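# Slide a door fully open with a Stretch 3

## Task

Move the sliding door to its fully open end stop and leave it resting there by itself, not held by the robot. It must not be slammed open or closed, the coffee table must still stand upright at the end, and the robot must not topple or finish leaning.

## Robot and tools

Robot: a Hello Robot Stretch 3 with a two-wheeled base (0.33 m long, 0.34 m wide), a lift that rides up a mast, and a single telescoping arm that reaches out to the robot's RIGHT side, ending in a wrist with yaw, pitch and roll and a two-finger gripper. The base cannot move sideways, so to carry the gripper forward or back you drive the base. Turning in place pivots about the point midway between the drive wheels, 0.05 m behind the front edge. With the arm retracted and the wrist folded, a turn sweeps a 0.28 m radius. An unfolded, level wrist reaches beyond that circle. Occasionally a loose object may get nudged by something else.

Frames: the base frame has its origin on the floor between the drive wheels, x forward, y left, z up. The odometry frame is the base frame where the scene began. hand_pose is reported in the base frame at the point where closed fingertips meet. With all wrist joints at zero, that hand frame's x points up, y points back along the arm toward the mast, z points to the robot's rear. Fingertips are round pads 0.04 m wide.

execute_actions: argument "actions" is a list holding one action, or empty to just read state and images. Optional "cameras" picks among head_camera, nav_camera, wrist_camera or all (null or omitted means all, [] means none). An action can hold "base", "joints", or both, plus optional "contact_limits"; its motions begin together and may finish at different times.
- base: exactly one of {"translate_m": d}, a relative drive in metres from the current base position, forward positive, range -1 to 1; or {"rotate_rad": d}, a relative turn in place in radians, counter-clockwise (left) positive, range -3.2 to 3.2. Base offsets count from the position in the latest reported state.
- joints: absolute targets by name, one number each. lift_m 0 to 1.1 m (arm height). arm_m 0 to 0.52 m (extension). wrist_yaw_rad -1.345 to 4.42 (0 along the arm, positive toward the front, 3.0 folded over the base). wrist_pitch_rad -1.57 to 0.451 (0 level, negative tips fingers down). wrist_roll_rad -2.911 to 2.911 (0 = fingers side by side, level). gripper_m -0.089 to 0.179 (larger is wider; actual fingertip gap is 0.007 to 0.025 less, zero below 0.007). head_pan_rad -3.953 to 1.73 (0 forward, positive left, -1.57 looks along the arm). head_tilt_rad -1.53 to 0.419 (negative down). Done tolerances: lift and arm ±0.004, gripper ±0.004, yaw/roll/head ±0.02, pitch ±0.05.
- contact_limits: only arm_m, a motor effort percent 1 to 100 at which the arm's motion halts (use the negative sense when retracting). Smaller is gentler but too small halts instantly; it also caps the arm's holding force until the next action.
Any unknown key or out-of-range value rejects the whole call. Each action runs at most 15 s. Joints or base you omit may keep pushing toward earlier targets without showing it. If a result reports a stop, later calls in that same reply are skipped.

wait: {"seconds": 0 to 10}; commands nothing and returns state and images. zoom_image: {"camera", "region": [x0, y0, x1, y1]} in pixels of that camera's latest full image, top-left origin, at most 504 x 504. finished_scene: {"scene": number} ends the current scene irreversibly once the last command has been held; the result tells whether the goal was met and gives the next task. Replying with no tool call ends everything.

Result lines: base_status and joint_status say how each motion ended: done (for the base, wheels turned as commanded even if slipping), off_target (stopped short, possibly still pushing), contact_stop (arm or lift met firm resistance and went slack), time_out, torque_fault (a wrist servo overloaded and went limp for 10 s). on_its_own covers uncommanded joints; "held at" is the held target, not the position. motor_effort is percent of maximum, positive toward higher values, bracket = peak; readings carry fixed and random error. Positive wheel effort pushes forward. lidar_m: 12 distances in metres from the base origin, 30-degree sectors starting straight ahead and going counter-clockwise (4th left, 7th behind, 10th right), '-' = nothing; plane 0.17 m above floor, range 0.15 to 12 m, blind to glass and the robot, partly blocked by the mast and low lift. wrist_depth_mm (45 to 1000) and head_depth_mm (280 to 4000, head image sideways) are 7x7 grids of median depth, read from top-left. base_odometry comes from wheels only; heading -3.142 to 3.142, left positive; turned_by_wheels and turned_by_imu give turning since the last result; base_tilt in degrees, forward/right positive, with up to ~4 degrees fixed bias. The contact_limits line shows current, default and maximum limits.

Speed: the base reaches 0.30 m/s and 1.9 rad/s only when stowed (lift_m under 0.30, arm_m under 0.03, wrist_yaw_rad over 2.54); otherwise 0.10 m/s and 0.63 rad/s. Faster robot motion is preferred.

Cautions: fold or unfold the wrist only with lift_m 0.32 to 0.95, wrist_pitch_rad -0.4 and roll near 0; once folded the lift may go down to 0.25. With yaw below -0.4 keep pitch at -0.5 or lower. Pushing against something rigid with the gripper above about 0.45 m can tip the robot before the arm stops; higher contact limits and repeated pushes make it worse. Do not drive while gripping or hooking something fixed. If snagged, reverse the last move in small steps; if leaning, free the gripper and, if still tipped, drop lift_m to about 0.2. The base, wrist and head never self-stop on contact. Move the door smoothly, avoid hitting the coffee table, and release the door so it stays open unaided.

Each tool is called after "Request:" by a JSON object that holds its "fn" and its "kwargs", one argument or row to a line.

## Session

Request:
{"fn": "execute_actions", "kwargs": {
  "actions": []
}}

Scene clock: 0.00 s.
base_odometry: x=+0.000 y=+0.000 heading=+0.000 (m, m, rad; odometry frame)
turned_by_wheels: +0.000 (rad since the last result)
turned_by_imu: +0.000 (rad since the last result)
base_tilt: forward=+0.2 right=+1.0 (deg)
lidar_m: 1.76 1.29 1.61 1.52 1.51 1.07 0.75 0.74 0.78 1.13 2.28 2.29
head_depth_mm: 1977 2231 2262 2258 2277 2301 2229 / 1980 2122 2124 2141 2135 2154 2125 / 1924 1996 2005 2001 2015 2031 2018 / 1841 1882 1879 1895 1914 1914 1933 / 1769 1775 1790 1786 1802 1825 1831 / 1681 1686 1699 1708 1718 1724 1013 / 1603 1616 1624 1625 1627 1485 1005
base_status: not commanded
joint_positions: lift_m=+0.435 arm_m=+0.000 wrist_yaw_rad=+2.804 wrist_pitch_rad=-0.316 wrist_roll_rad=+0.003 gripper_m=+0.037 head_pan_rad=-0.007 head_tilt_rad=-0.019
joint_status: not commanded
motor_effort: left_wheel=+0 right_wheel=-1 lift_m=+32 arm_m=+0 wrist_yaw_rad=-1 wrist_pitch_rad=+5 wrist_roll_rad=+0 gripper_m=+0 head_pan_rad=+0 head_tilt_rad=+1 (%)
hand_pose: x=+0.0570 y=+0.0776 z=+0.4710 quat_wxyz=(+0.227, +0.708, -0.008, +0.669) (m; base frame)
wrist_depth_mm: - - - - - - - / - - - - - - - / - - - - - - - / - - - - - - - / - 990 - - - - - / - 793 802 797 833 816 823 / 652 - 647 673 662 678 680
pictures: head_camera (sideways: a quarter turn clockwise sets it upright), nav_camera (sideways: a quarter turn counterclockwise sets it upright), wrist_camera
Images, in order (width x height): head_camera 896x504, nav_camera 672x504, wrist_camera 644x364.

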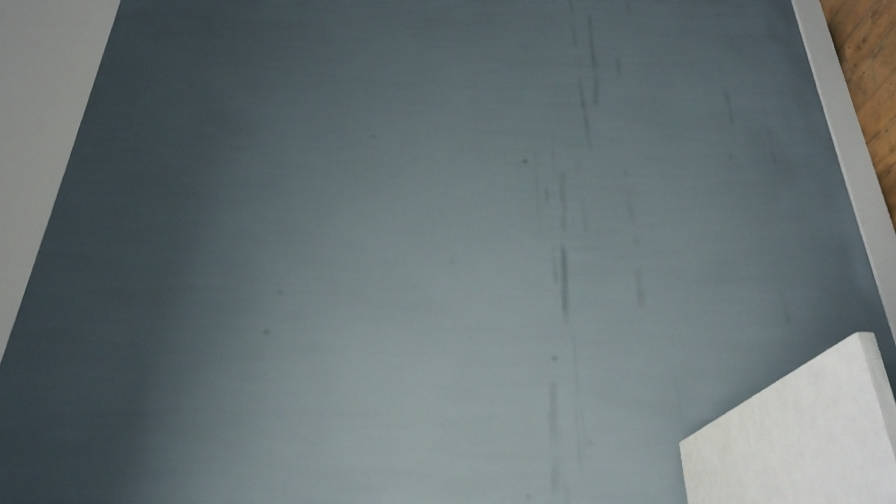

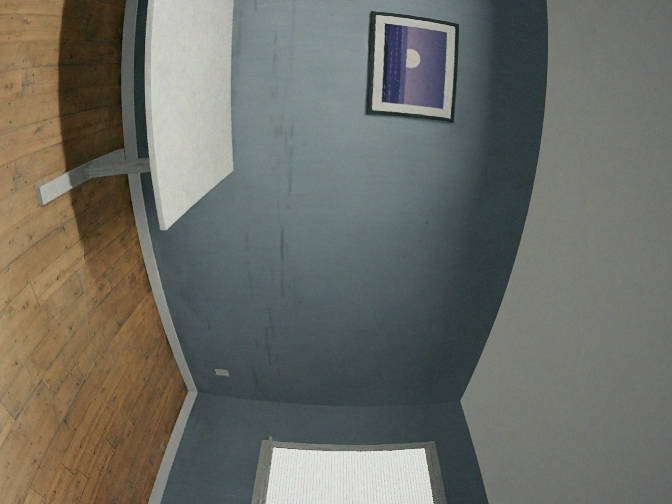

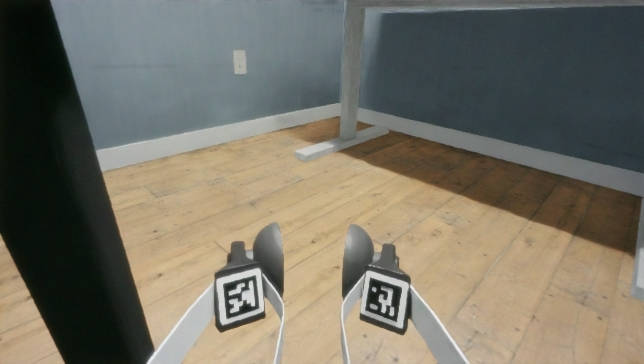

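Request:
{"fn": "execute_actions", "kwargs": {
  "actions": [
    {"base":{"rotate_rad":-1.03},"joints":{"head_pan_rad":-1.57,"head_tilt_rad":-0.5}}
  ]
}}

Scene clock: 2.63 s.
base_odometry: x=+0.000 y=+0.000 heading=-1.030 (m, m, rad; odometry frame)
turned_by_wheels: -1.030 (rad since the last result)
turned_by_imu: -1.040 (rad since the last result)
base_tilt: forward=+0.1 right=+1.0 (deg)
lidar_m: 2.28 2.26 1.29 1.29 1.84 1.52 1.49 1.05 0.75 0.74 0.79 1.23
head_depth_mm: 584 633 691 765 895 1035 1171 / 590 637 695 766 854 959 1122 / 595 645 704 775 864 967 1110 / 601 650 712 786 876 991 1141 / 606 657 720 796 889 1001 1152 / 613 665 726 803 901 1013 1173 / 618 672 736 816 914 1035 1193
base_status: done
joint_positions: lift_m=+0.435 arm_m=+0.000 wrist_yaw_rad=+2.804 wrist_pitch_rad=-0.316 wrist_roll_rad=+0.003 gripper_m=+0.037 head_pan_rad=-1.563 head_tilt_rad=-0.494
joint_status: all done
motor_effort: left_wheel=+5(5) right_wheel=-4(6) lift_m=+32(32) arm_m=+0(0) wrist_yaw_rad=+0(1) wrist_pitch_rad=+5(5) wrist_roll_rad=+0(0) gripper_m=+1(1) head_pan_rad=-4(54) head_tilt_rad=-2(18) (%)
hand_pose: x=+0.0570 y=+0.0776 z=+0.4710 quat_wxyz=(+0.227, +0.708, -0.008, +0.669) (m; base frame)
wrist_depth_mm: - - - - - - - / - - - - - - - / - - - - - - - / - - - - - - - / - 988 - - - - - / - 779 822 791 853 817 836 / 640 - 648 674 669 679 689
pictures: head_camera (sideways: a quarter turn clockwise sets it upright), nav_camera (sideways: a quarter turn counterclockwise sets it upright), wrist_camera
Images, in order (width x height): head_camera 896x504, nav_camera 672x504, wrist_camera 644x364.

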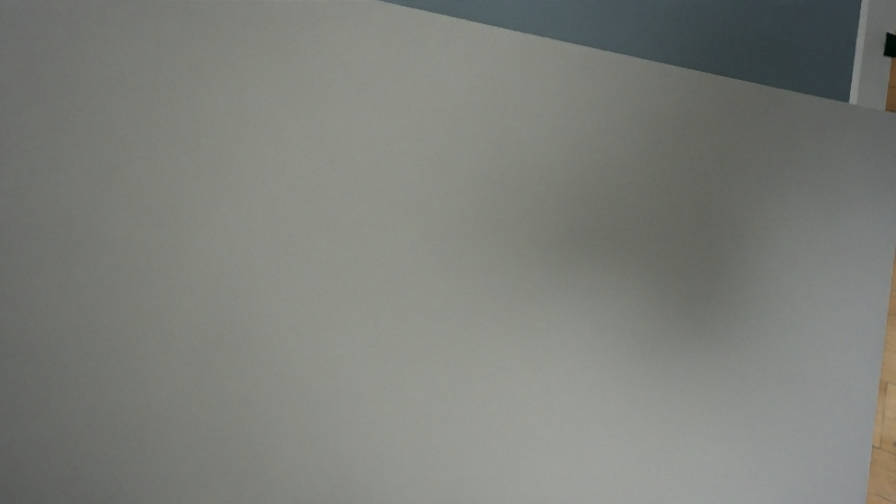

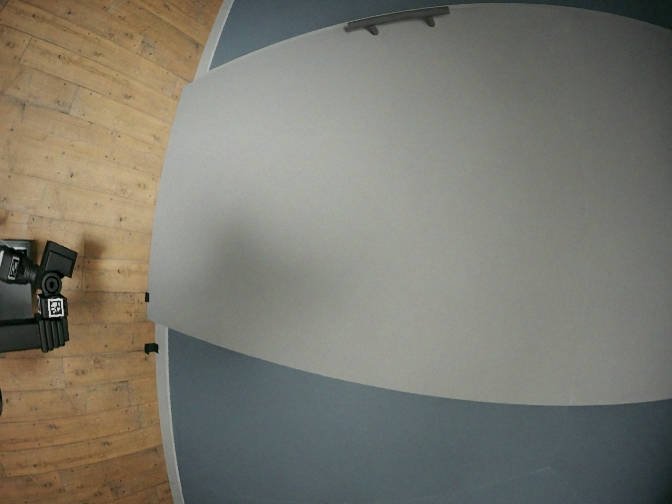

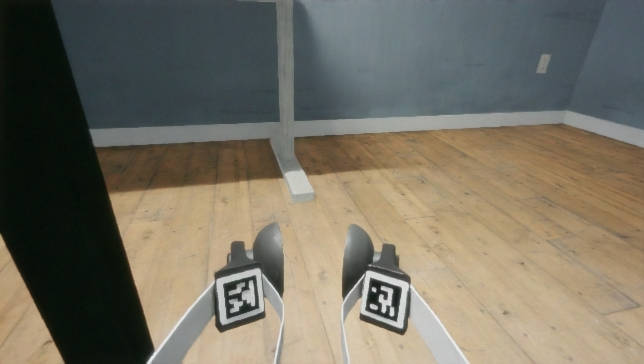

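Request:
{"fn": "execute_actions", "kwargs": {
  "actions": [
    {"base":{"rotate_rad":-0.09},"joints":{"head_pan_rad":-2.5,"lift_m":0.29}}
  ],
  "cameras": ["nav_camera"]
}}

Request:
{"fn": "execute_actions", "kwargs": {
  "actions": [
    {"base":{"translate_m":0.9},"joints":{"head_pan_rad":-1.57,"head_tilt_rad":-0.8}}
  ],
  "cameras": []
}}

Request:
{"fn": "execute_actions", "kwargs": {
  "actions": [
    {"joints":{"arm_m":0.25,"lift_m":0.33,"wrist_yaw_rad":0,"gripper_m":0}}
  ]
}}

Scene clock: 4.93 s.
base_odometry: x=+0.000 y=+0.000 heading=-1.120 (m, m, rad; odometry frame)
turned_by_wheels: -0.090 (rad since the last result)
turned_by_imu: -0.091 (rad since the last result)
base_tilt: forward=+0.1 right=+1.1 (deg)
lidar_m: 2.29 2.36 1.80 1.29 1.61 1.55 1.49 1.15 0.77 0.74 0.76 1.04
head_depth_mm: 1312 1394 1496 1610 1730 1623 1349 / 1382 1495 1608 1730 1861 1627 1341 / 1269 1410 1580 1780 1910 1620 1340 / 1115 1212 1344 1488 1682 1608 1328 / 994 1069 1167 1278 1414 1512 1328 / 894 952 1028 1116 1222 1345 1319 / 814 866 926 994 1074 1171 1252
base_status: done
joint_positions: lift_m=+0.290 arm_m=+0.000 wrist_yaw_rad=+2.804 wrist_pitch_rad=-0.316 wrist_roll_rad=+0.003 gripper_m=+0.037 head_pan_rad=-2.493 head_tilt_rad=-0.494
joint_status: all done
motor_effort: left_wheel=+3(7) right_wheel=-3(6) lift_m=+23(25) arm_m=+0(0) wrist_yaw_rad=+0(1) wrist_pitch_rad=+5(5) wrist_roll_rad=+0(0) gripper_m=+0(0) head_pan_rad=-4(50) head_tilt_rad=-2(2) (%)
hand_pose: x=+0.0570 y=+0.0776 z=+0.3266 quat_wxyz=(+0.227, +0.708, -0.008, +0.669) (m; base frame)
wrist_depth_mm: - - - - - - - / - - - - - - - / - - - - - - - / - 967 993 991 - - - / - 753 779 779 753 763 785 / - 594 597 596 623 623 625 / 490 - 500 498 492 508 516
pictures: nav_camera (sideways: a quarter turn counterclockwise sets it upright)
Images, in order (width x height): nav_camera 672x504.

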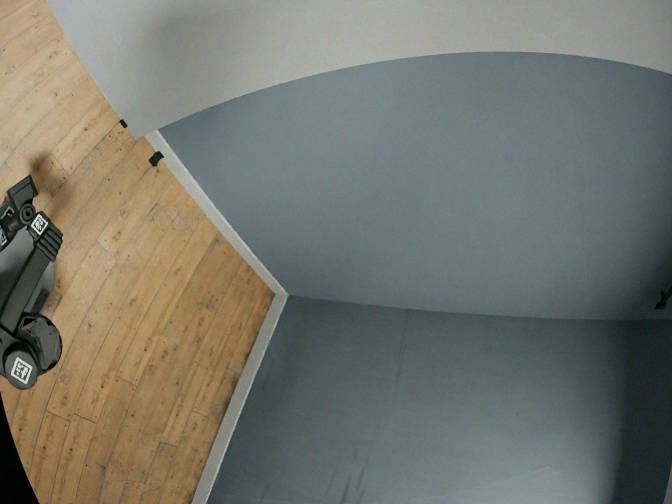

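Scene clock: 9.63 s.
base_odometry: x=+0.393 y=-0.810 heading=-1.119 (m, m, rad; odometry frame)
turned_by_wheels: +0.000 (rad since the last result)
turned_by_imu: -0.001 (rad since the last result)
base_tilt: forward=+0.2 right=+1.1 (deg)
lidar_m: 1.38 1.43 1.80 1.73 1.79 2.29 2.39 1.05 0.76 0.73 0.83 1.13
head_depth_mm: 617 702 819 974 1201 1326 1167 / 587 689 816 976 1209 1328 1164 / 616 688 817 974 1210 1314 1168 / 678 773 875 1048 1303 1315 1157 / 676 770 892 1071 1331 1312 1154 / 676 772 897 1066 1328 1311 1151 / 677 769 896 1063 1325 1302 1146
base_status: done
joint_positions: lift_m=+0.290 arm_m=+0.000 wrist_yaw_rad=+2.804 wrist_pitch_rad=-0.316 wrist_roll_rad=+0.003 gripper_m=+0.037 head_pan_rad=-1.577 head_tilt_rad=-0.790
joint_status: all done
motor_effort: left_wheel=+3(11) right_wheel=-3(5) lift_m=+24(23) arm_m=+0(0) wrist_yaw_rad=-1(1) wrist_pitch_rad=+5(5) wrist_roll_rad=+0(0) gripper_m=+0(0) head_pan_rad=+4(52) head_tilt_rad=-4(21) (%)
hand_pose: x=+0.0570 y=+0.0776 z=+0.3265 quat_wxyz=(+0.227, +0.708, -0.008, +0.669) (m; base frame)
wrist_depth_mm: - - - - - - - / - - - - - - - / - - - - - - - / - 969 985 - - - - / - 747 776 803 770 785 807 / - 581 607 596 616 622 620 / 483 - 494 492 495 508 506
pictures: none
No camera images: the call's "cameras" was empty. Leave "cameras" out to get every camera's image.

Scene clock: 12.70 s.
base_odometry: x=+0.393 y=-0.810 heading=-1.119 (m, m, rad; odometry frame)
turned_by_wheels: +0.000 (rad since the last result)
turned_by_imu: +0.000 (rad since the last result)
base_tilt: forward=+0.1 right=+1.0 (deg)
lidar_m: 1.38 1.43 1.80 1.73 1.79 2.29 2.39 1.05 0.76 0.74 0.83 1.13
head_depth_mm: 618 703 815 975 1210 1329 1162 / 585 690 816 976 1206 1324 1166 / 617 690 816 975 1211 1389 1152 / 676 771 878 1052 1253 1286 1156 / 677 769 892 1070 1321 1310 1152 / 677 772 895 1069 1322 1303 1158 / 677 770 896 1068 1322 1299 1147
base_status: not commanded
joint_positions: lift_m=+0.330 arm_m=+0.250 wrist_yaw_rad=+0.002 wrist_pitch_rad=-0.316 wrist_roll_rad=+0.003 gripper_m=+0.000 head_pan_rad=-1.577 head_tilt_rad=-0.790
joint_status: all done
motor_effort: left_wheel=+3(3) right_wheel=-3(3) lift_m=+39(41) arm_m=+3(5) wrist_yaw_rad=-1(2) wrist_pitch_rad=+5(5) wrist_roll_rad=+0(0) gripper_m=-2(86) head_pan_rad=+4(4) head_tilt_rad=-3(4) (%)
hand_pose: x=-0.0212 y=-0.6307 z=+0.3658 quat_wxyz=(+0.698, +0.112, -0.699, -0.111) (m; base frame)
wrist_depth_mm: 268 267 265 258 209 208 209 / 287 287 280 274 223 223 223 / 306 308 303 294 240 240 240 / 332 331 327 316 259 260 259 / 361 361 360 331 284 281 281 / 392 395 390 - 307 307 309 / 424 426 428 408 339 338 337
pictures: head_camera (sideways: a quarter turn clockwise sets it upright), nav_camera (sideways: a quarter turn counterclockwise sets it upright), wrist_camera
Images, in order (width x height): head_camera 896x504, nav_camera 672x504, wrist_camera 644x364.

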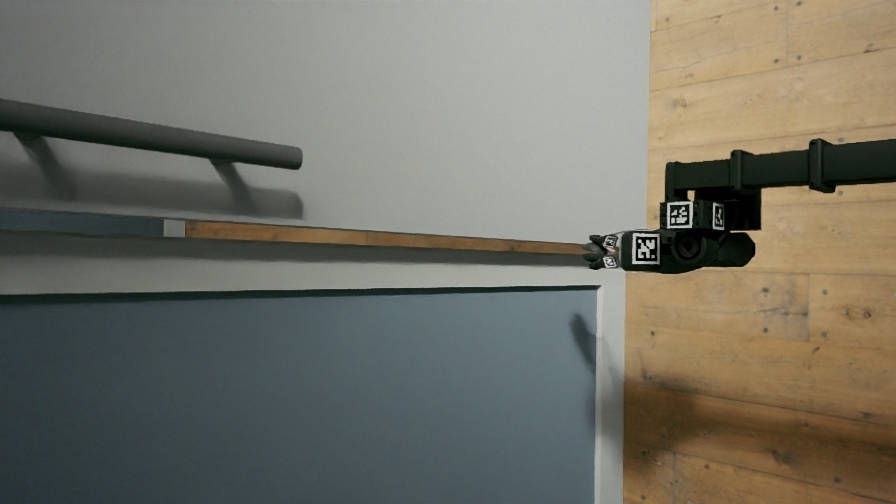

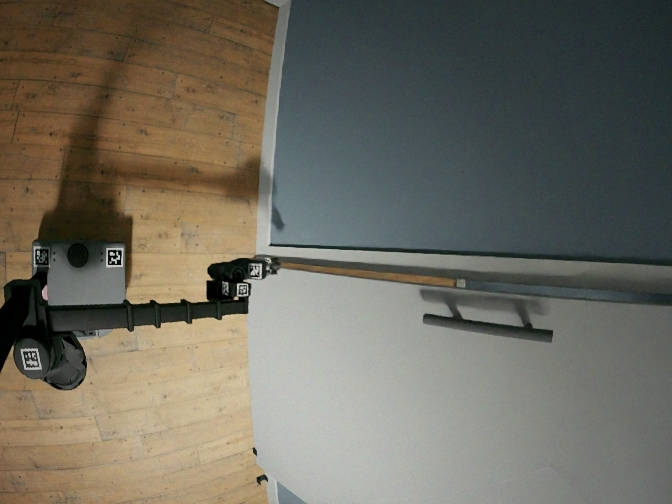

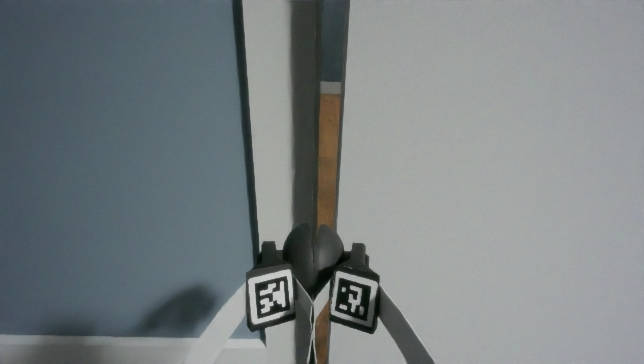

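Request:
{"fn": "execute_actions", "kwargs": {
  "actions": [
    {"base":{"translate_m":0.03},"joints":{"arm_m":0.385}}
  ],
  "cameras": []
}}

Request:
{"fn": "execute_actions", "kwargs": {
  "actions": [
    {"base":{"translate_m":-0.25}}
  ]
}}

Scene clock: 15.03 s.
base_odometry: x=+0.406 y=-0.837 heading=-1.119 (m, m, rad; odometry frame)
turned_by_wheels: +0.000 (rad since the last result)
turned_by_imu: +0.000 (rad since the last result)
base_tilt: forward=+0.1 right=+1.0 (deg)
lidar_m: 1.35 1.40 1.81 1.73 1.79 2.31 2.42 1.05 0.76 0.74 0.83 1.13
head_depth_mm: 617 704 813 974 1202 1329 1168 / 598 674 814 973 1204 1324 1161 / 643 731 836 974 1173 1319 1155 / 663 756 876 1082 1240 1313 1152 / 675 771 894 1071 1321 1308 1155 / 677 771 892 1069 1324 1312 1149 / 678 771 892 1066 1332 1310 1148
base_status: done
joint_positions: lift_m=+0.330 arm_m=+0.385 wrist_yaw_rad=+0.001 wrist_pitch_rad=-0.316 wrist_roll_rad=+0.003 gripper_m=+0.000 head_pan_rad=-1.577 head_tilt_rad=-0.790
joint_status: all done
motor_effort: left_wheel=+2(6) right_wheel=-3(4) lift_m=+40(40) arm_m=+3(4) wrist_yaw_rad=-1(1) wrist_pitch_rad=+5(5) wrist_roll_rad=+0(0) gripper_m=-2(1) head_pan_rad=+3(4) head_tilt_rad=-3(4) (%)
hand_pose: x=-0.0213 y=-0.7656 z=+0.3658 quat_wxyz=(+0.698, +0.112, -0.699, -0.112) (m; base frame)
wrist_depth_mm: 146 146 143 134 - 88 87 / 156 155 154 143 - 94 92 / 167 167 165 154 169 99 99 / 180 180 178 166 156 107 107 / 195 196 196 177 154 117 117 / 214 215 212 - 135 127 128 / 237 236 238 222 145 141 141
pictures: none
No camera images: the call's "cameras" was empty. Leave "cameras" out to get every camera's image.

Scene clock: 18.77 s.
base_odometry: x=+0.296 y=-0.612 heading=-1.119 (m, m, rad; odometry frame)
turned_by_wheels: +0.000 (rad since the last result)
turned_by_imu: +0.001 (rad since the last result)
base_tilt: forward=+0.2 right=+1.1 (deg)
lidar_m: 1.60 1.66 1.80 1.73 1.80 2.11 2.17 1.05 0.77 0.74 0.81 1.13
head_depth_mm: 619 701 815 977 1215 1328 1168 / 592 676 817 974 1210 1320 1164 / 640 719 817 976 1175 1317 1163 / 2687 2912 2269 1825 1490 1311 1152 / 2694 2906 2245 1823 1523 1307 1152 / 2660 2677 957 1100 1315 1306 1148 / 676 759 896 1070 1326 1304 1145
base_status: done
joint_positions: lift_m=+0.330 arm_m=+0.385 wrist_yaw_rad=+0.002 wrist_pitch_rad=-0.324 wrist_roll_rad=+0.001 gripper_m=+0.000 head_pan_rad=-1.577 head_tilt_rad=-0.790
joint_status: not commanded
motor_effort: left_wheel=+4(36) right_wheel=-2(51) lift_m=+37(40) arm_m=+3(4) wrist_yaw_rad=-2(78) wrist_pitch_rad=+7(7) wrist_roll_rad=+1(1) gripper_m=-2(11) head_pan_rad=+4(4) head_tilt_rad=-3(4) (%)
hand_pose: x=-0.0211 y=-0.7649 z=+0.3641 quat_wxyz=(+0.698, +0.115, -0.698, -0.114) (m; base frame)
wrist_depth_mm: - - - - - 87 87 / 278 - - - 127 94 93 / 270 - - - 125 100 100 / 274 - - - 123 109 109 / 277 753 789 855 123 118 118 / 276 589 642 - 132 129 129 / 277 404 525 542 147 143 143
pictures: head_camera (sideways: a quarter turn clockwise sets it upright), nav_camera (sideways: a quarter turn counterclockwise sets it upright), wrist_camera
Images, in order (width x height): head_camera 896x504, nav_camera 672x504, wrist_camera 644x364.

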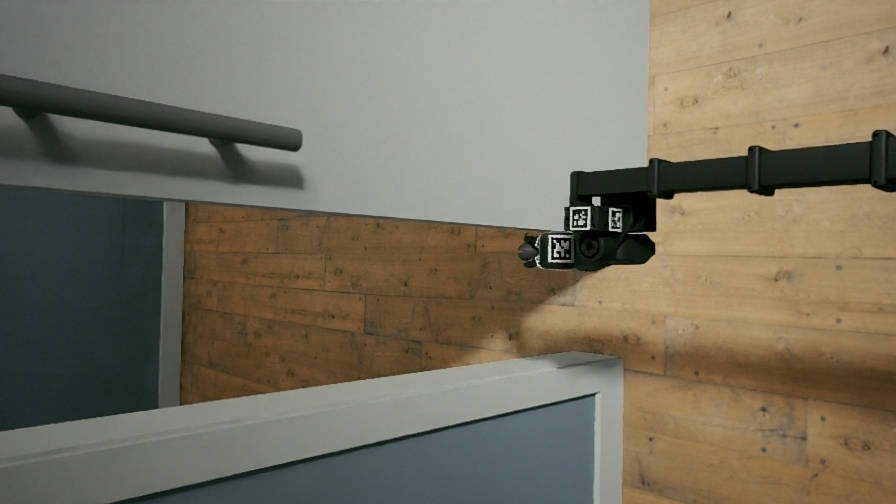

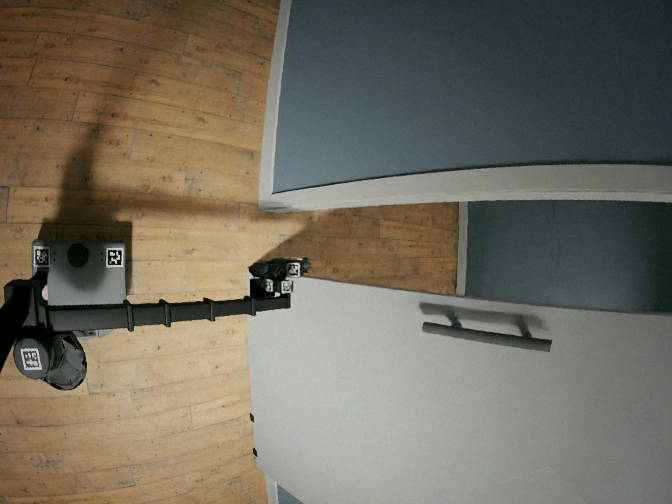

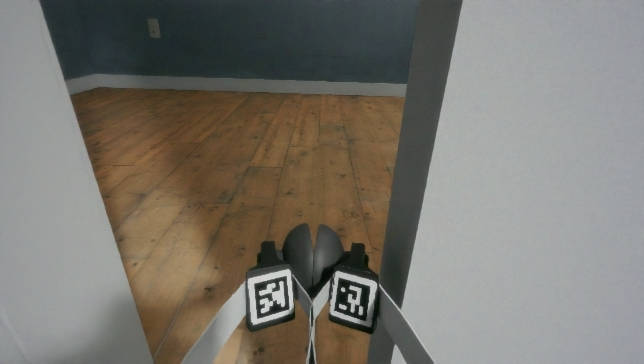

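Request:
{"fn": "execute_actions", "kwargs": {
  "actions": [
    {"base":{"translate_m":-0.52},"joints":{"head_pan_rad":-2.2,"head_tilt_rad":0.2}}
  ]
}}

Request:
{"fn": "execute_actions", "kwargs": {
  "actions": [
    {"base":{"translate_m":-0.06}}
  ]
}}

Scene clock: 25.27 s.
base_odometry: x=+0.069 y=-0.144 heading=-1.119 (m, m, rad; odometry frame)
turned_by_wheels: +0.000 (rad since the last result)
turned_by_imu: +0.001 (rad since the last result)
base_tilt: forward=+0.1 right=+1.1 (deg)
lidar_m: 2.12 2.20 1.80 1.28 1.72 1.71 1.65 1.05 0.77 0.74 1.08 1.13
head_depth_mm: 1416 1299 1230 1182 1131 1082 1042 / 1314 1162 1107 1063 1026 983 948 / 1120 1050 1007 969 933 904 871 / 989 957 921 890 859 835 807 / 908 877 849 824 796 774 755 / 837 810 786 763 742 723 705 / 779 757 732 715 696 679 662
base_status: done
joint_positions: lift_m=+0.330 arm_m=+0.385 wrist_yaw_rad=+0.048 wrist_pitch_rad=-0.324 wrist_roll_rad=+0.001 gripper_m=+0.000 head_pan_rad=-2.193 head_tilt_rad=+0.184
joint_status: all done
on_its_own: wrist_yaw_rad is held at +0.046, not at your +0.000, by its stall guard, which is not easing now
motor_effort: left_wheel=+3(36) right_wheel=-3(50) lift_m=+37(38) arm_m=+3(4) wrist_yaw_rad=-1(79) wrist_pitch_rad=+7(9) wrist_roll_rad=+1(1) gripper_m=-2(11) head_pan_rad=-4(45) head_tilt_rad=+6(38) (%)
hand_pose: x=-0.0103 y=-0.7646 z=+0.3641 quat_wxyz=(+0.700, +0.131, -0.695, -0.098) (m; base frame)
wrist_depth_mm: - - - - - 86 85 / - - - - 124 92 91 / - - - - 121 99 97 / 982 - - - 117 106 105 / 764 772 799 857 121 116 113 / 625 637 654 - 130 127 124 / 523 530 532 541 144 140 136
pictures: head_camera (sideways: a quarter turn clockwise sets it upright), nav_camera (sideways: a quarter turn counterclockwise sets it upright), wrist_camera
Images, in order (width x height): head_camera 896x504, nav_camera 672x504, wrist_camera 644x364.

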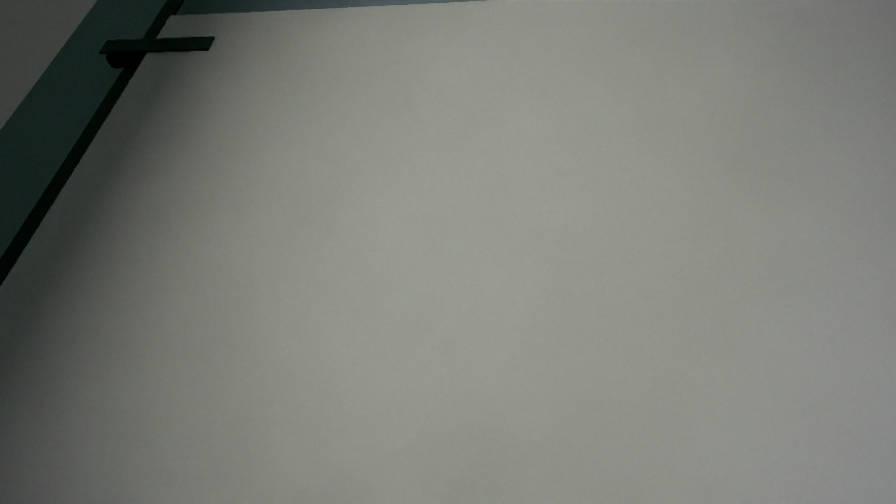

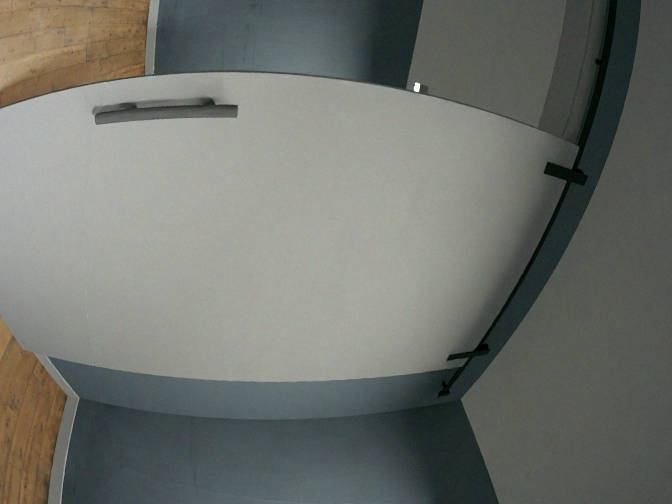

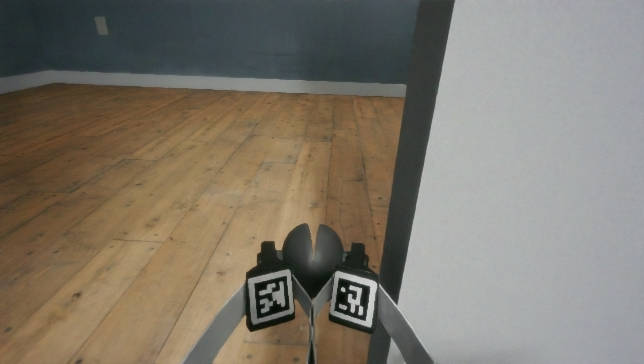

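Scene clock: 27.20 s.
base_odometry: x=+0.043 y=-0.091 heading=-1.119 (m, m, rad; odometry frame)
turned_by_wheels: +0.000 (rad since the last result)
turned_by_imu: +0.000 (rad since the last result)
base_tilt: forward=+0.1 right=+1.1 (deg)
lidar_m: 2.18 2.26 1.80 1.28 1.68 1.65 1.59 1.05 0.76 0.74 1.12 1.12
head_depth_mm: 1409 1296 1240 1174 1128 1080 1042 / 1312 1157 1106 1062 1025 983 950 / 1121 1046 1009 968 937 900 874 / 993 953 922 890 859 835 807 / 908 877 849 821 797 776 752 / 839 813 787 766 741 722 705 / 778 757 734 714 697 678 661
base_status: done
joint_positions: lift_m=+0.330 arm_m=+0.385 wrist_yaw_rad=+0.048 wrist_pitch_rad=-0.324 wrist_roll_rad=+0.001 gripper_m=+0.000 head_pan_rad=-2.193 head_tilt_rad=+0.185
joint_status: not commanded
on_its_own: wrist_yaw_rad is held at +0.046, not at your +0.000, by its stall guard, which is not easing now
motor_effort: left_wheel=+4(30) right_wheel=-3(39) lift_m=+38(37) arm_m=+3(3) wrist_yaw_rad=-1(59) wrist_pitch_rad=+7(9) wrist_roll_rad=+1(1) gripper_m=-3(9) head_pan_rad=-3(4) head_tilt_rad=+7(6) (%)
hand_pose: x=-0.0103 y=-0.7646 z=+0.3641 quat_wxyz=(+0.700, +0.131, -0.695, -0.098) (m; base frame)
wrist_depth_mm: - - - - - 86 85 / - - - - 128 92 91 / - - - - 124 99 97 / 999 - - - 120 107 105 / 784 788 797 854 121 116 114 / 618 634 658 - 131 126 124 / 525 527 523 537 144 140 137
pictures: head_camera (sideways: a quarter turn clockwise sets it upright), nav_camera (sideways: a quarter turn counterclockwise sets it upright), wrist_camera
Images, in order (width x height): head_camera 896x504, nav_camera 672x504, wrist_camera 644x364.

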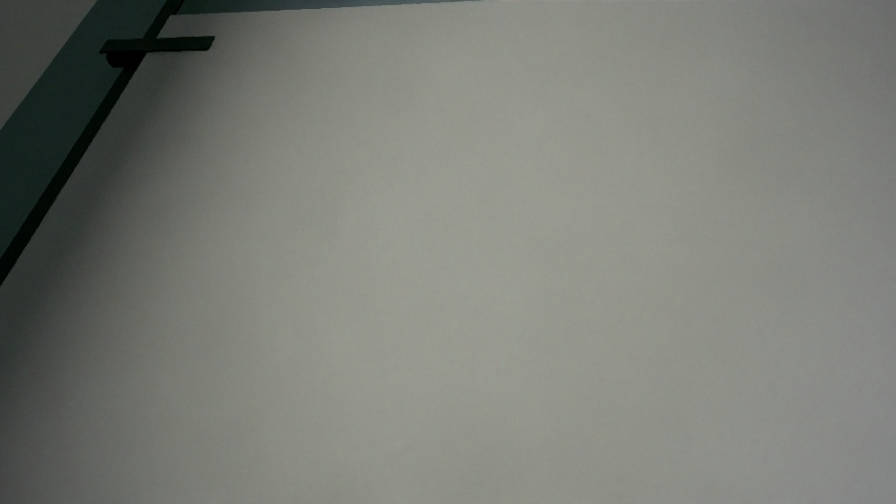

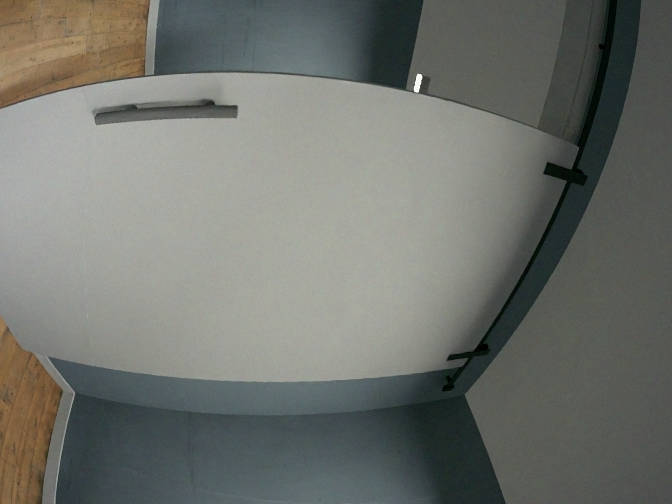

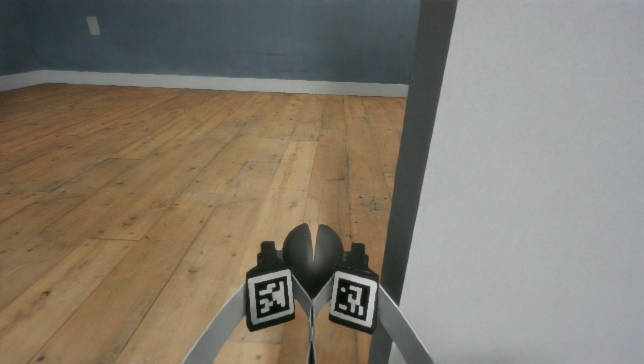

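Request:
{"fn": "execute_actions", "kwargs": {
  "actions": [
    {"base":{"translate_m":-0.11},"joints":{"head_pan_rad":-2.5}}
  ],
  "cameras": ["head_camera"]
}}

Request:
{"fn": "execute_actions", "kwargs": {
  "actions": [
    {"base":{"translate_m":-0.05}}
  ]
}}

Scene clock: 29.77 s.
base_odometry: x=-0.006 y=+0.008 heading=-1.118 (m, m, rad; odometry frame)
turned_by_wheels: +0.000 (rad since the last result)
turned_by_imu: +0.000 (rad since the last result)
base_tilt: forward=+0.1 right=+1.2 (deg)
lidar_m: 2.30 2.38 1.80 1.29 1.61 1.54 1.48 1.04 0.76 0.74 1.27 1.20
head_depth_mm: 1466 1579 1531 1483 1439 1389 1349 / 1463 1717 1643 1592 1531 1485 1449 / 1464 1697 1631 1567 1514 1466 1410 / 1412 1312 1261 1216 1179 1144 1114 / 1230 1120 1086 1059 1028 1001 980 / 1018 983 960 937 916 896 874 / 902 878 860 839 821 808 793
base_status: done
joint_positions: lift_m=+0.330 arm_m=+0.385 wrist_yaw_rad=+0.048 wrist_pitch_rad=-0.324 wrist_roll_rad=+0.001 gripper_m=+0.000 head_pan_rad=-2.493 head_tilt_rad=+0.185
joint_status: all done
on_its_own: wrist_yaw_rad is held at +0.046, not at your +0.000, by its stall guard, which is not easing now
motor_effort: left_wheel=+3(39) right_wheel=-3(51) lift_m=+38(38) arm_m=+3(3) wrist_yaw_rad=-3(80) wrist_pitch_rad=+7(10) wrist_roll_rad=+1(1) gripper_m=-3(12) head_pan_rad=-4(31) head_tilt_rad=+6(6) (%)
hand_pose: x=-0.0103 y=-0.7646 z=+0.3641 quat_wxyz=(+0.700, +0.131, -0.695, -0.098) (m; base frame)
wrist_depth_mm: - - - - - 135 99 / - - - - 255 141 98 / - - - - 246 147 99 / - - - - 239 146 106 / 781 769 805 844 231 144 113 / 638 636 652 - 209 142 124 / 528 529 533 539 223 143 136
pictures: head_camera (sideways: a quarter turn clockwise sets it upright)
Images, in order (width x height): head_camera 896x504.

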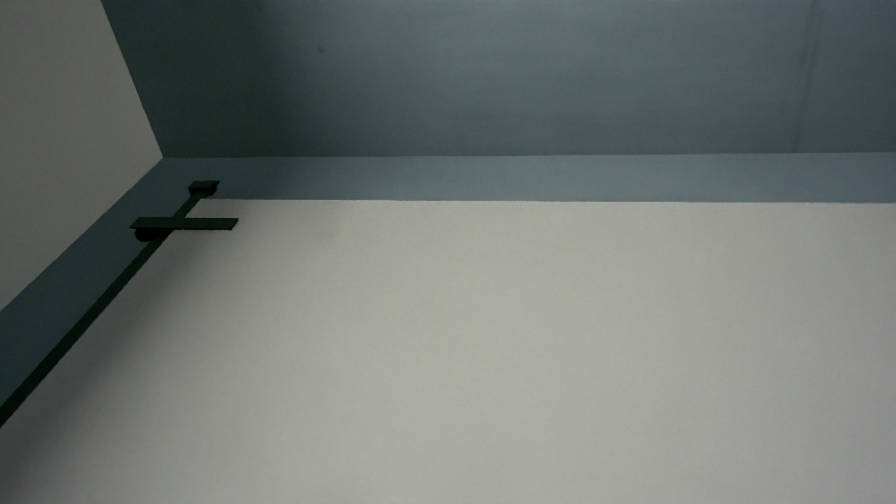

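Scene clock: 31.40 s.
base_odometry: x=-0.028 y=+0.053 heading=-1.118 (m, m, rad; odometry frame)
turned_by_wheels: +0.000 (rad since the last result)
turned_by_imu: +0.000 (rad since the last result)
base_tilt: forward=+0.2 right=+1.1 (deg)
lidar_m: 2.35 2.44 1.80 1.30 1.58 1.48 1.43 1.05 0.76 0.74 3.18 1.23
head_depth_mm: 1458 1532 1481 1430 1379 1342 1313 / 1469 1644 1589 1535 1488 1434 1392 / 1470 1697 1635 1568 1513 1457 1413 / 1410 1300 1259 1220 1185 1147 1115 / 1234 1119 1090 1058 1032 1007 980 / 1012 985 959 938 916 896 877 / 899 881 861 840 822 808 792
base_status: done
joint_positions: lift_m=+0.330 arm_m=+0.385 wrist_yaw_rad=+0.048 wrist_pitch_rad=-0.324 wrist_roll_rad=+0.001 gripper_m=+0.000 head_pan_rad=-2.493 head_tilt_rad=+0.185
joint_status: not commanded
on_its_own: wrist_yaw_rad is held at +0.046, not at your +0.000, by its stall guard, which is not easing now
motor_effort: left_wheel=+3(5) right_wheel=-3(6) lift_m=+38(37) arm_m=+3(3) wrist_yaw_rad=-1(2) wrist_pitch_rad=+7(7) wrist_roll_rad=+1(1) gripper_m=-2(1) head_pan_rad=-4(4) head_tilt_rad=+6(7) (%)
hand_pose: x=-0.0103 y=-0.7646 z=+0.3641 quat_wxyz=(+0.700, +0.131, -0.695, -0.098) (m; base frame)
wrist_depth_mm: - - - - 132 87 85 / - - - - 140 92 91 / - - - - 141 99 98 / - - - - 136 107 105 / 767 795 793 850 132 115 114 / 624 623 637 - 131 126 124 / 522 534 533 507 144 139 137
pictures: head_camera (sideways: a quarter turn clockwise sets it upright), nav_camera (sideways: a quarter turn counterclockwise sets it upright), wrist_camera
Images, in order (width x height): head_camera 896x504, nav_camera 672x504, wrist_camera 644x364.

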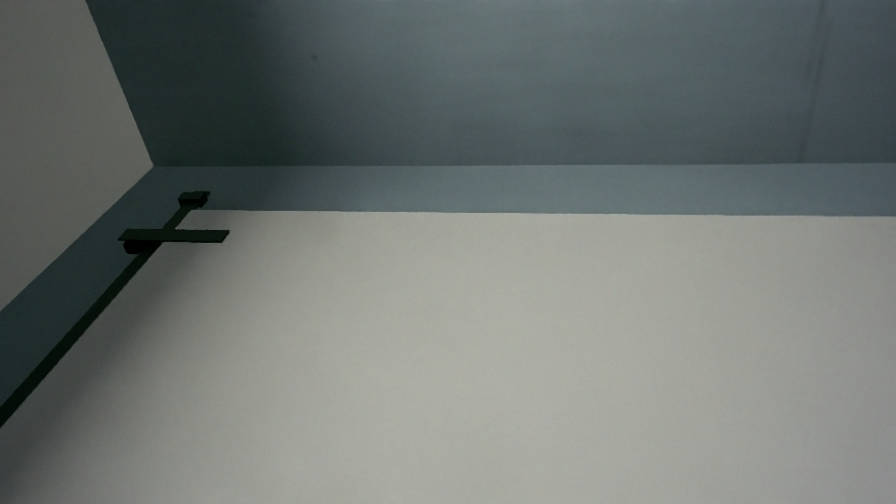

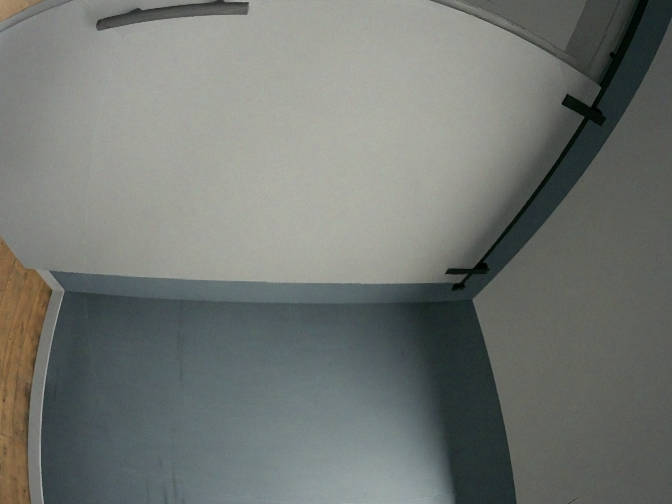

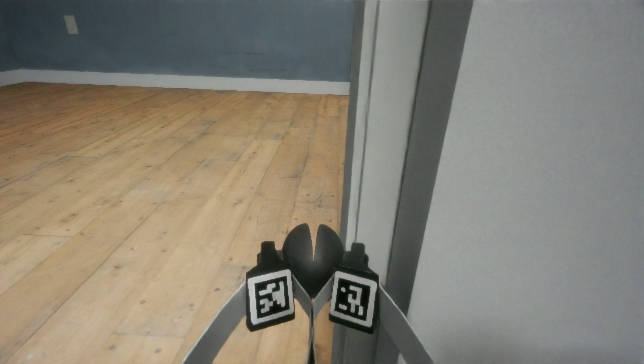

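Request:
{"fn": "execute_actions", "kwargs": {
  "actions": [
    {"base":{"translate_m":-0.025}}
  ],
  "cameras": []
}}

Request:
{"fn": "execute_actions", "kwargs": {
  "actions": [
    {"base":{"translate_m":0.025}}
  ],
  "cameras": ["wrist_camera"]
}}

Scene clock: 32.80 s.
base_odometry: x=-0.039 y=+0.076 heading=-1.117 (m, m, rad; odometry frame)
turned_by_wheels: +0.001 (rad since the last result)
turned_by_imu: +0.001 (rad since the last result)
base_tilt: forward=+0.0 right=+1.1 (deg)
lidar_m: 2.37 2.45 1.80 1.30 1.57 1.46 1.41 1.04 0.76 0.74 3.18 1.25
head_depth_mm: 1461 1509 1453 1409 1370 1322 1286 / 1463 1629 1555 1514 1451 1410 1366 / 1476 1679 1615 1554 1502 1447 1406 / 1401 1298 1257 1220 1180 1144 1114 / 1232 1118 1089 1057 1029 1003 980 / 1014 982 958 936 914 892 875 / 900 879 859 840 823 808 793
base_status: done
joint_positions: lift_m=+0.330 arm_m=+0.385 wrist_yaw_rad=+0.069 wrist_pitch_rad=-0.324 wrist_roll_rad=+0.001 gripper_m=+0.000 head_pan_rad=-2.493 head_tilt_rad=+0.185
joint_status: not commanded
on_its_own: wrist_yaw_rad is held at +0.046, not at your +0.000, by its stall guard, which is still easing
motor_effort: left_wheel=+12(14) right_wheel=-14(14) lift_m=+37(37) arm_m=+3(4) wrist_yaw_rad=-18(18) wrist_pitch_rad=+7(7) wrist_roll_rad=+1(1) gripper_m=-4(4) head_pan_rad=-4(5) head_tilt_rad=+7(7) (%)
hand_pose: x=-0.0052 y=-0.7643 z=+0.3641 quat_wxyz=(+0.701, +0.138, -0.693, -0.090) (m; base frame)
wrist_depth_mm: - - - - 88 86 84 / - - - - 95 92 90 / - - - - 101 98 96 / - - - 191 109 106 103 / 769 781 794 185 118 114 112 / 629 633 652 - 127 125 122 / 522 534 522 375 141 138 134
pictures: none
No camera images: the call's "cameras" was empty. Leave "cameras" out to get every camera's image.

Scene clock: 34.13 s.
base_odometry: x=-0.028 y=+0.053 heading=-1.117 (m, m, rad; odometry frame)
turned_by_wheels: +0.000 (rad since the last result)
turned_by_imu: +0.000 (rad since the last result)
base_tilt: forward=+0.0 right=+1.0 (deg)
lidar_m: 2.34 2.44 1.79 1.30 1.58 1.48 1.43 1.04 0.76 0.74 3.16 1.24
head_depth_mm: 1460 1534 1489 1429 1393 1343 1306 / 1469 1649 1601 1533 1479 1433 1391 / 1471 1696 1615 1567 1514 1455 1409 / 1410 1306 1251 1222 1179 1141 1110 / 1229 1121 1088 1057 1028 1003 979 / 1017 983 960 934 915 893 876 / 901 876 858 839 822 806 793
base_status: done
joint_positions: lift_m=+0.330 arm_m=+0.385 wrist_yaw_rad=+0.048 wrist_pitch_rad=-0.324 wrist_roll_rad=+0.001 gripper_m=+0.000 head_pan_rad=-2.493 head_tilt_rad=+0.185
joint_status: not commanded
on_its_own: wrist_yaw_rad is held at +0.046, not at your +0.000, by its stall guard, which is not easing now
motor_effort: left_wheel=+4(14) right_wheel=-3(10) lift_m=+38(37) arm_m=+3(3) wrist_yaw_rad=-1(17) wrist_pitch_rad=+7(7) wrist_roll_rad=+1(1) gripper_m=-1(4) head_pan_rad=-4(4) head_tilt_rad=+6(7) (%)
hand_pose: x=-0.0103 y=-0.7646 z=+0.3641 quat_wxyz=(+0.700, +0.131, -0.695, -0.098) (m; base frame)
wrist_depth_mm: - - - - 133 86 85 / - - - - 140 92 90 / - - - - 144 98 97 / - - - 984 140 106 104 / 785 783 806 846 135 115 113 / 639 629 655 - 132 126 123 / 524 530 538 502 143 138 135
pictures: wrist_camera
Images, in order (width x height): wrist_camera 644x364.

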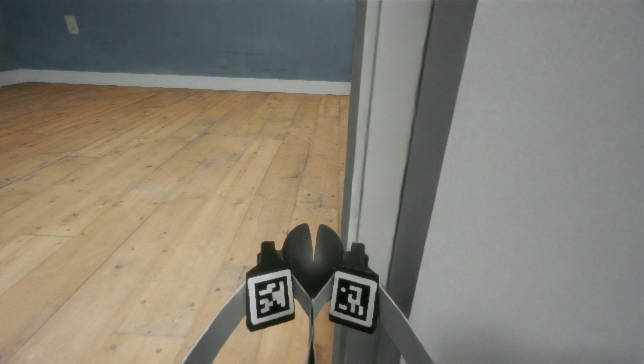

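Too weak a push to be conclusive; retry more firmly.

Request:
{"fn": "execute_actions", "kwargs": {
  "actions": [
    {"base":{"translate_m":-0.055}}
  ],
  "cameras": []
}}

Request:
{"fn": "execute_actions", "kwargs": {
  "actions": [
    {"base":{"translate_m":0.055}}
  ],
  "cameras": ["wrist_camera"]
}}

Scene clock: 36.40 s.
base_odometry: x=-0.052 y=+0.103 heading=-1.117 (m, m, rad; odometry frame)
turned_by_wheels: +0.000 (rad since the last result)
turned_by_imu: +0.000 (rad since the last result)
base_tilt: forward=+0.0 right=+1.1 (deg)
lidar_m: 2.40 2.45 1.32 1.31 1.79 1.43 1.38 1.04 0.76 0.74 3.18 1.28
head_depth_mm: 1464 1474 1421 1378 1334 1300 1266 / 1469 1581 1526 1472 1434 1380 1339 / 1463 1662 1597 1532 1492 1433 1388 / 1402 1305 1259 1215 1182 1145 1114 / 1233 1120 1088 1058 1029 1003 977 / 1014 985 960 939 914 893 875 / 899 880 858 840 822 804 791
base_status: done
joint_positions: lift_m=+0.330 arm_m=+0.385 wrist_yaw_rad=+0.048 wrist_pitch_rad=-0.324 wrist_roll_rad=+0.001 gripper_m=+0.000 head_pan_rad=-2.493 head_tilt_rad=+0.185
joint_status: not commanded
on_its_own: wrist_yaw_rad is held at +0.046, not at your +0.000, by its stall guard, which is not easing now
motor_effort: left_wheel=+4(27) right_wheel=-3(33) lift_m=+37(37) arm_m=+3(3) wrist_yaw_rad=-1(52) wrist_pitch_rad=+7(8) wrist_roll_rad=+1(1) gripper_m=-2(8) head_pan_rad=-4(4) head_tilt_rad=+7(8) (%)
hand_pose: x=-0.0103 y=-0.7646 z=+0.3641 quat_wxyz=(+0.700, +0.131, -0.695, -0.098) (m; base frame)
wrist_depth_mm: - - - 136 94 86 85 / - - - 145 95 92 91 / - - - 155 103 98 97 / - - - 168 110 106 105 / 770 789 793 181 119 115 113 / 628 627 655 - 128 126 124 / 528 523 522 222 143 139 136
pictures: none
No camera images: the call's "cameras" was empty. Leave "cameras" out to get every camera's image.

Scene clock: 37.90 s.
base_odometry: x=-0.028 y=+0.053 heading=-1.117 (m, m, rad; odometry frame)
turned_by_wheels: +0.000 (rad since the last result)
turned_by_imu: +0.000 (rad since the last result)
base_tilt: forward=+0.1 right=+1.1 (deg)
lidar_m: 2.35 2.44 1.80 1.30 1.57 1.48 1.43 1.04 0.77 0.74 3.18 1.23
head_depth_mm: 1461 1523 1478 1425 1390 1352 1312 / 1465 1644 1587 1535 1483 1437 1393 / 1474 1708 1623 1560 1504 1452 1413 / 1414 1313 1257 1217 1176 1141 1117 / 1231 1125 1087 1058 1027 1003 978 / 1013 983 954 938 916 894 876 / 901 880 858 841 822 807 791
base_status: done
joint_positions: lift_m=+0.330 arm_m=+0.385 wrist_yaw_rad=+0.048 wrist_pitch_rad=-0.324 wrist_roll_rad=+0.001 gripper_m=+0.000 head_pan_rad=-2.493 head_tilt_rad=+0.185
joint_status: not commanded
on_its_own: wrist_yaw_rad is held at +0.046, not at your +0.000, by its stall guard, which is not easing now
motor_effort: left_wheel=+3(8) right_wheel=-2(5) lift_m=+37(37) arm_m=+3(3) wrist_yaw_rad=+0(1) wrist_pitch_rad=+7(7) wrist_roll_rad=+1(1) gripper_m=-2(2) head_pan_rad=-4(5) head_tilt_rad=+8(7) (%)
hand_pose: x=-0.0103 y=-0.7646 z=+0.3641 quat_wxyz=(+0.700, +0.131, -0.695, -0.098) (m; base frame)
wrist_depth_mm: - - - - 135 133 96 / - - - - 144 140 94 / - - - - 154 147 98 / - - - 990 166 142 105 / 783 787 812 828 180 140 113 / 633 630 652 - 197 137 124 / 527 529 530 506 219 144 136
pictures: wrist_camera
Images, in order (width x height): wrist_camera 644x364.

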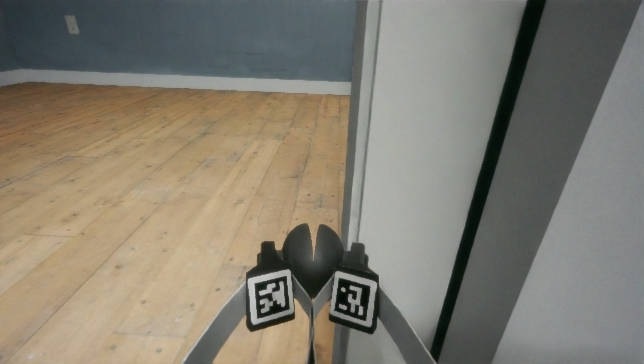

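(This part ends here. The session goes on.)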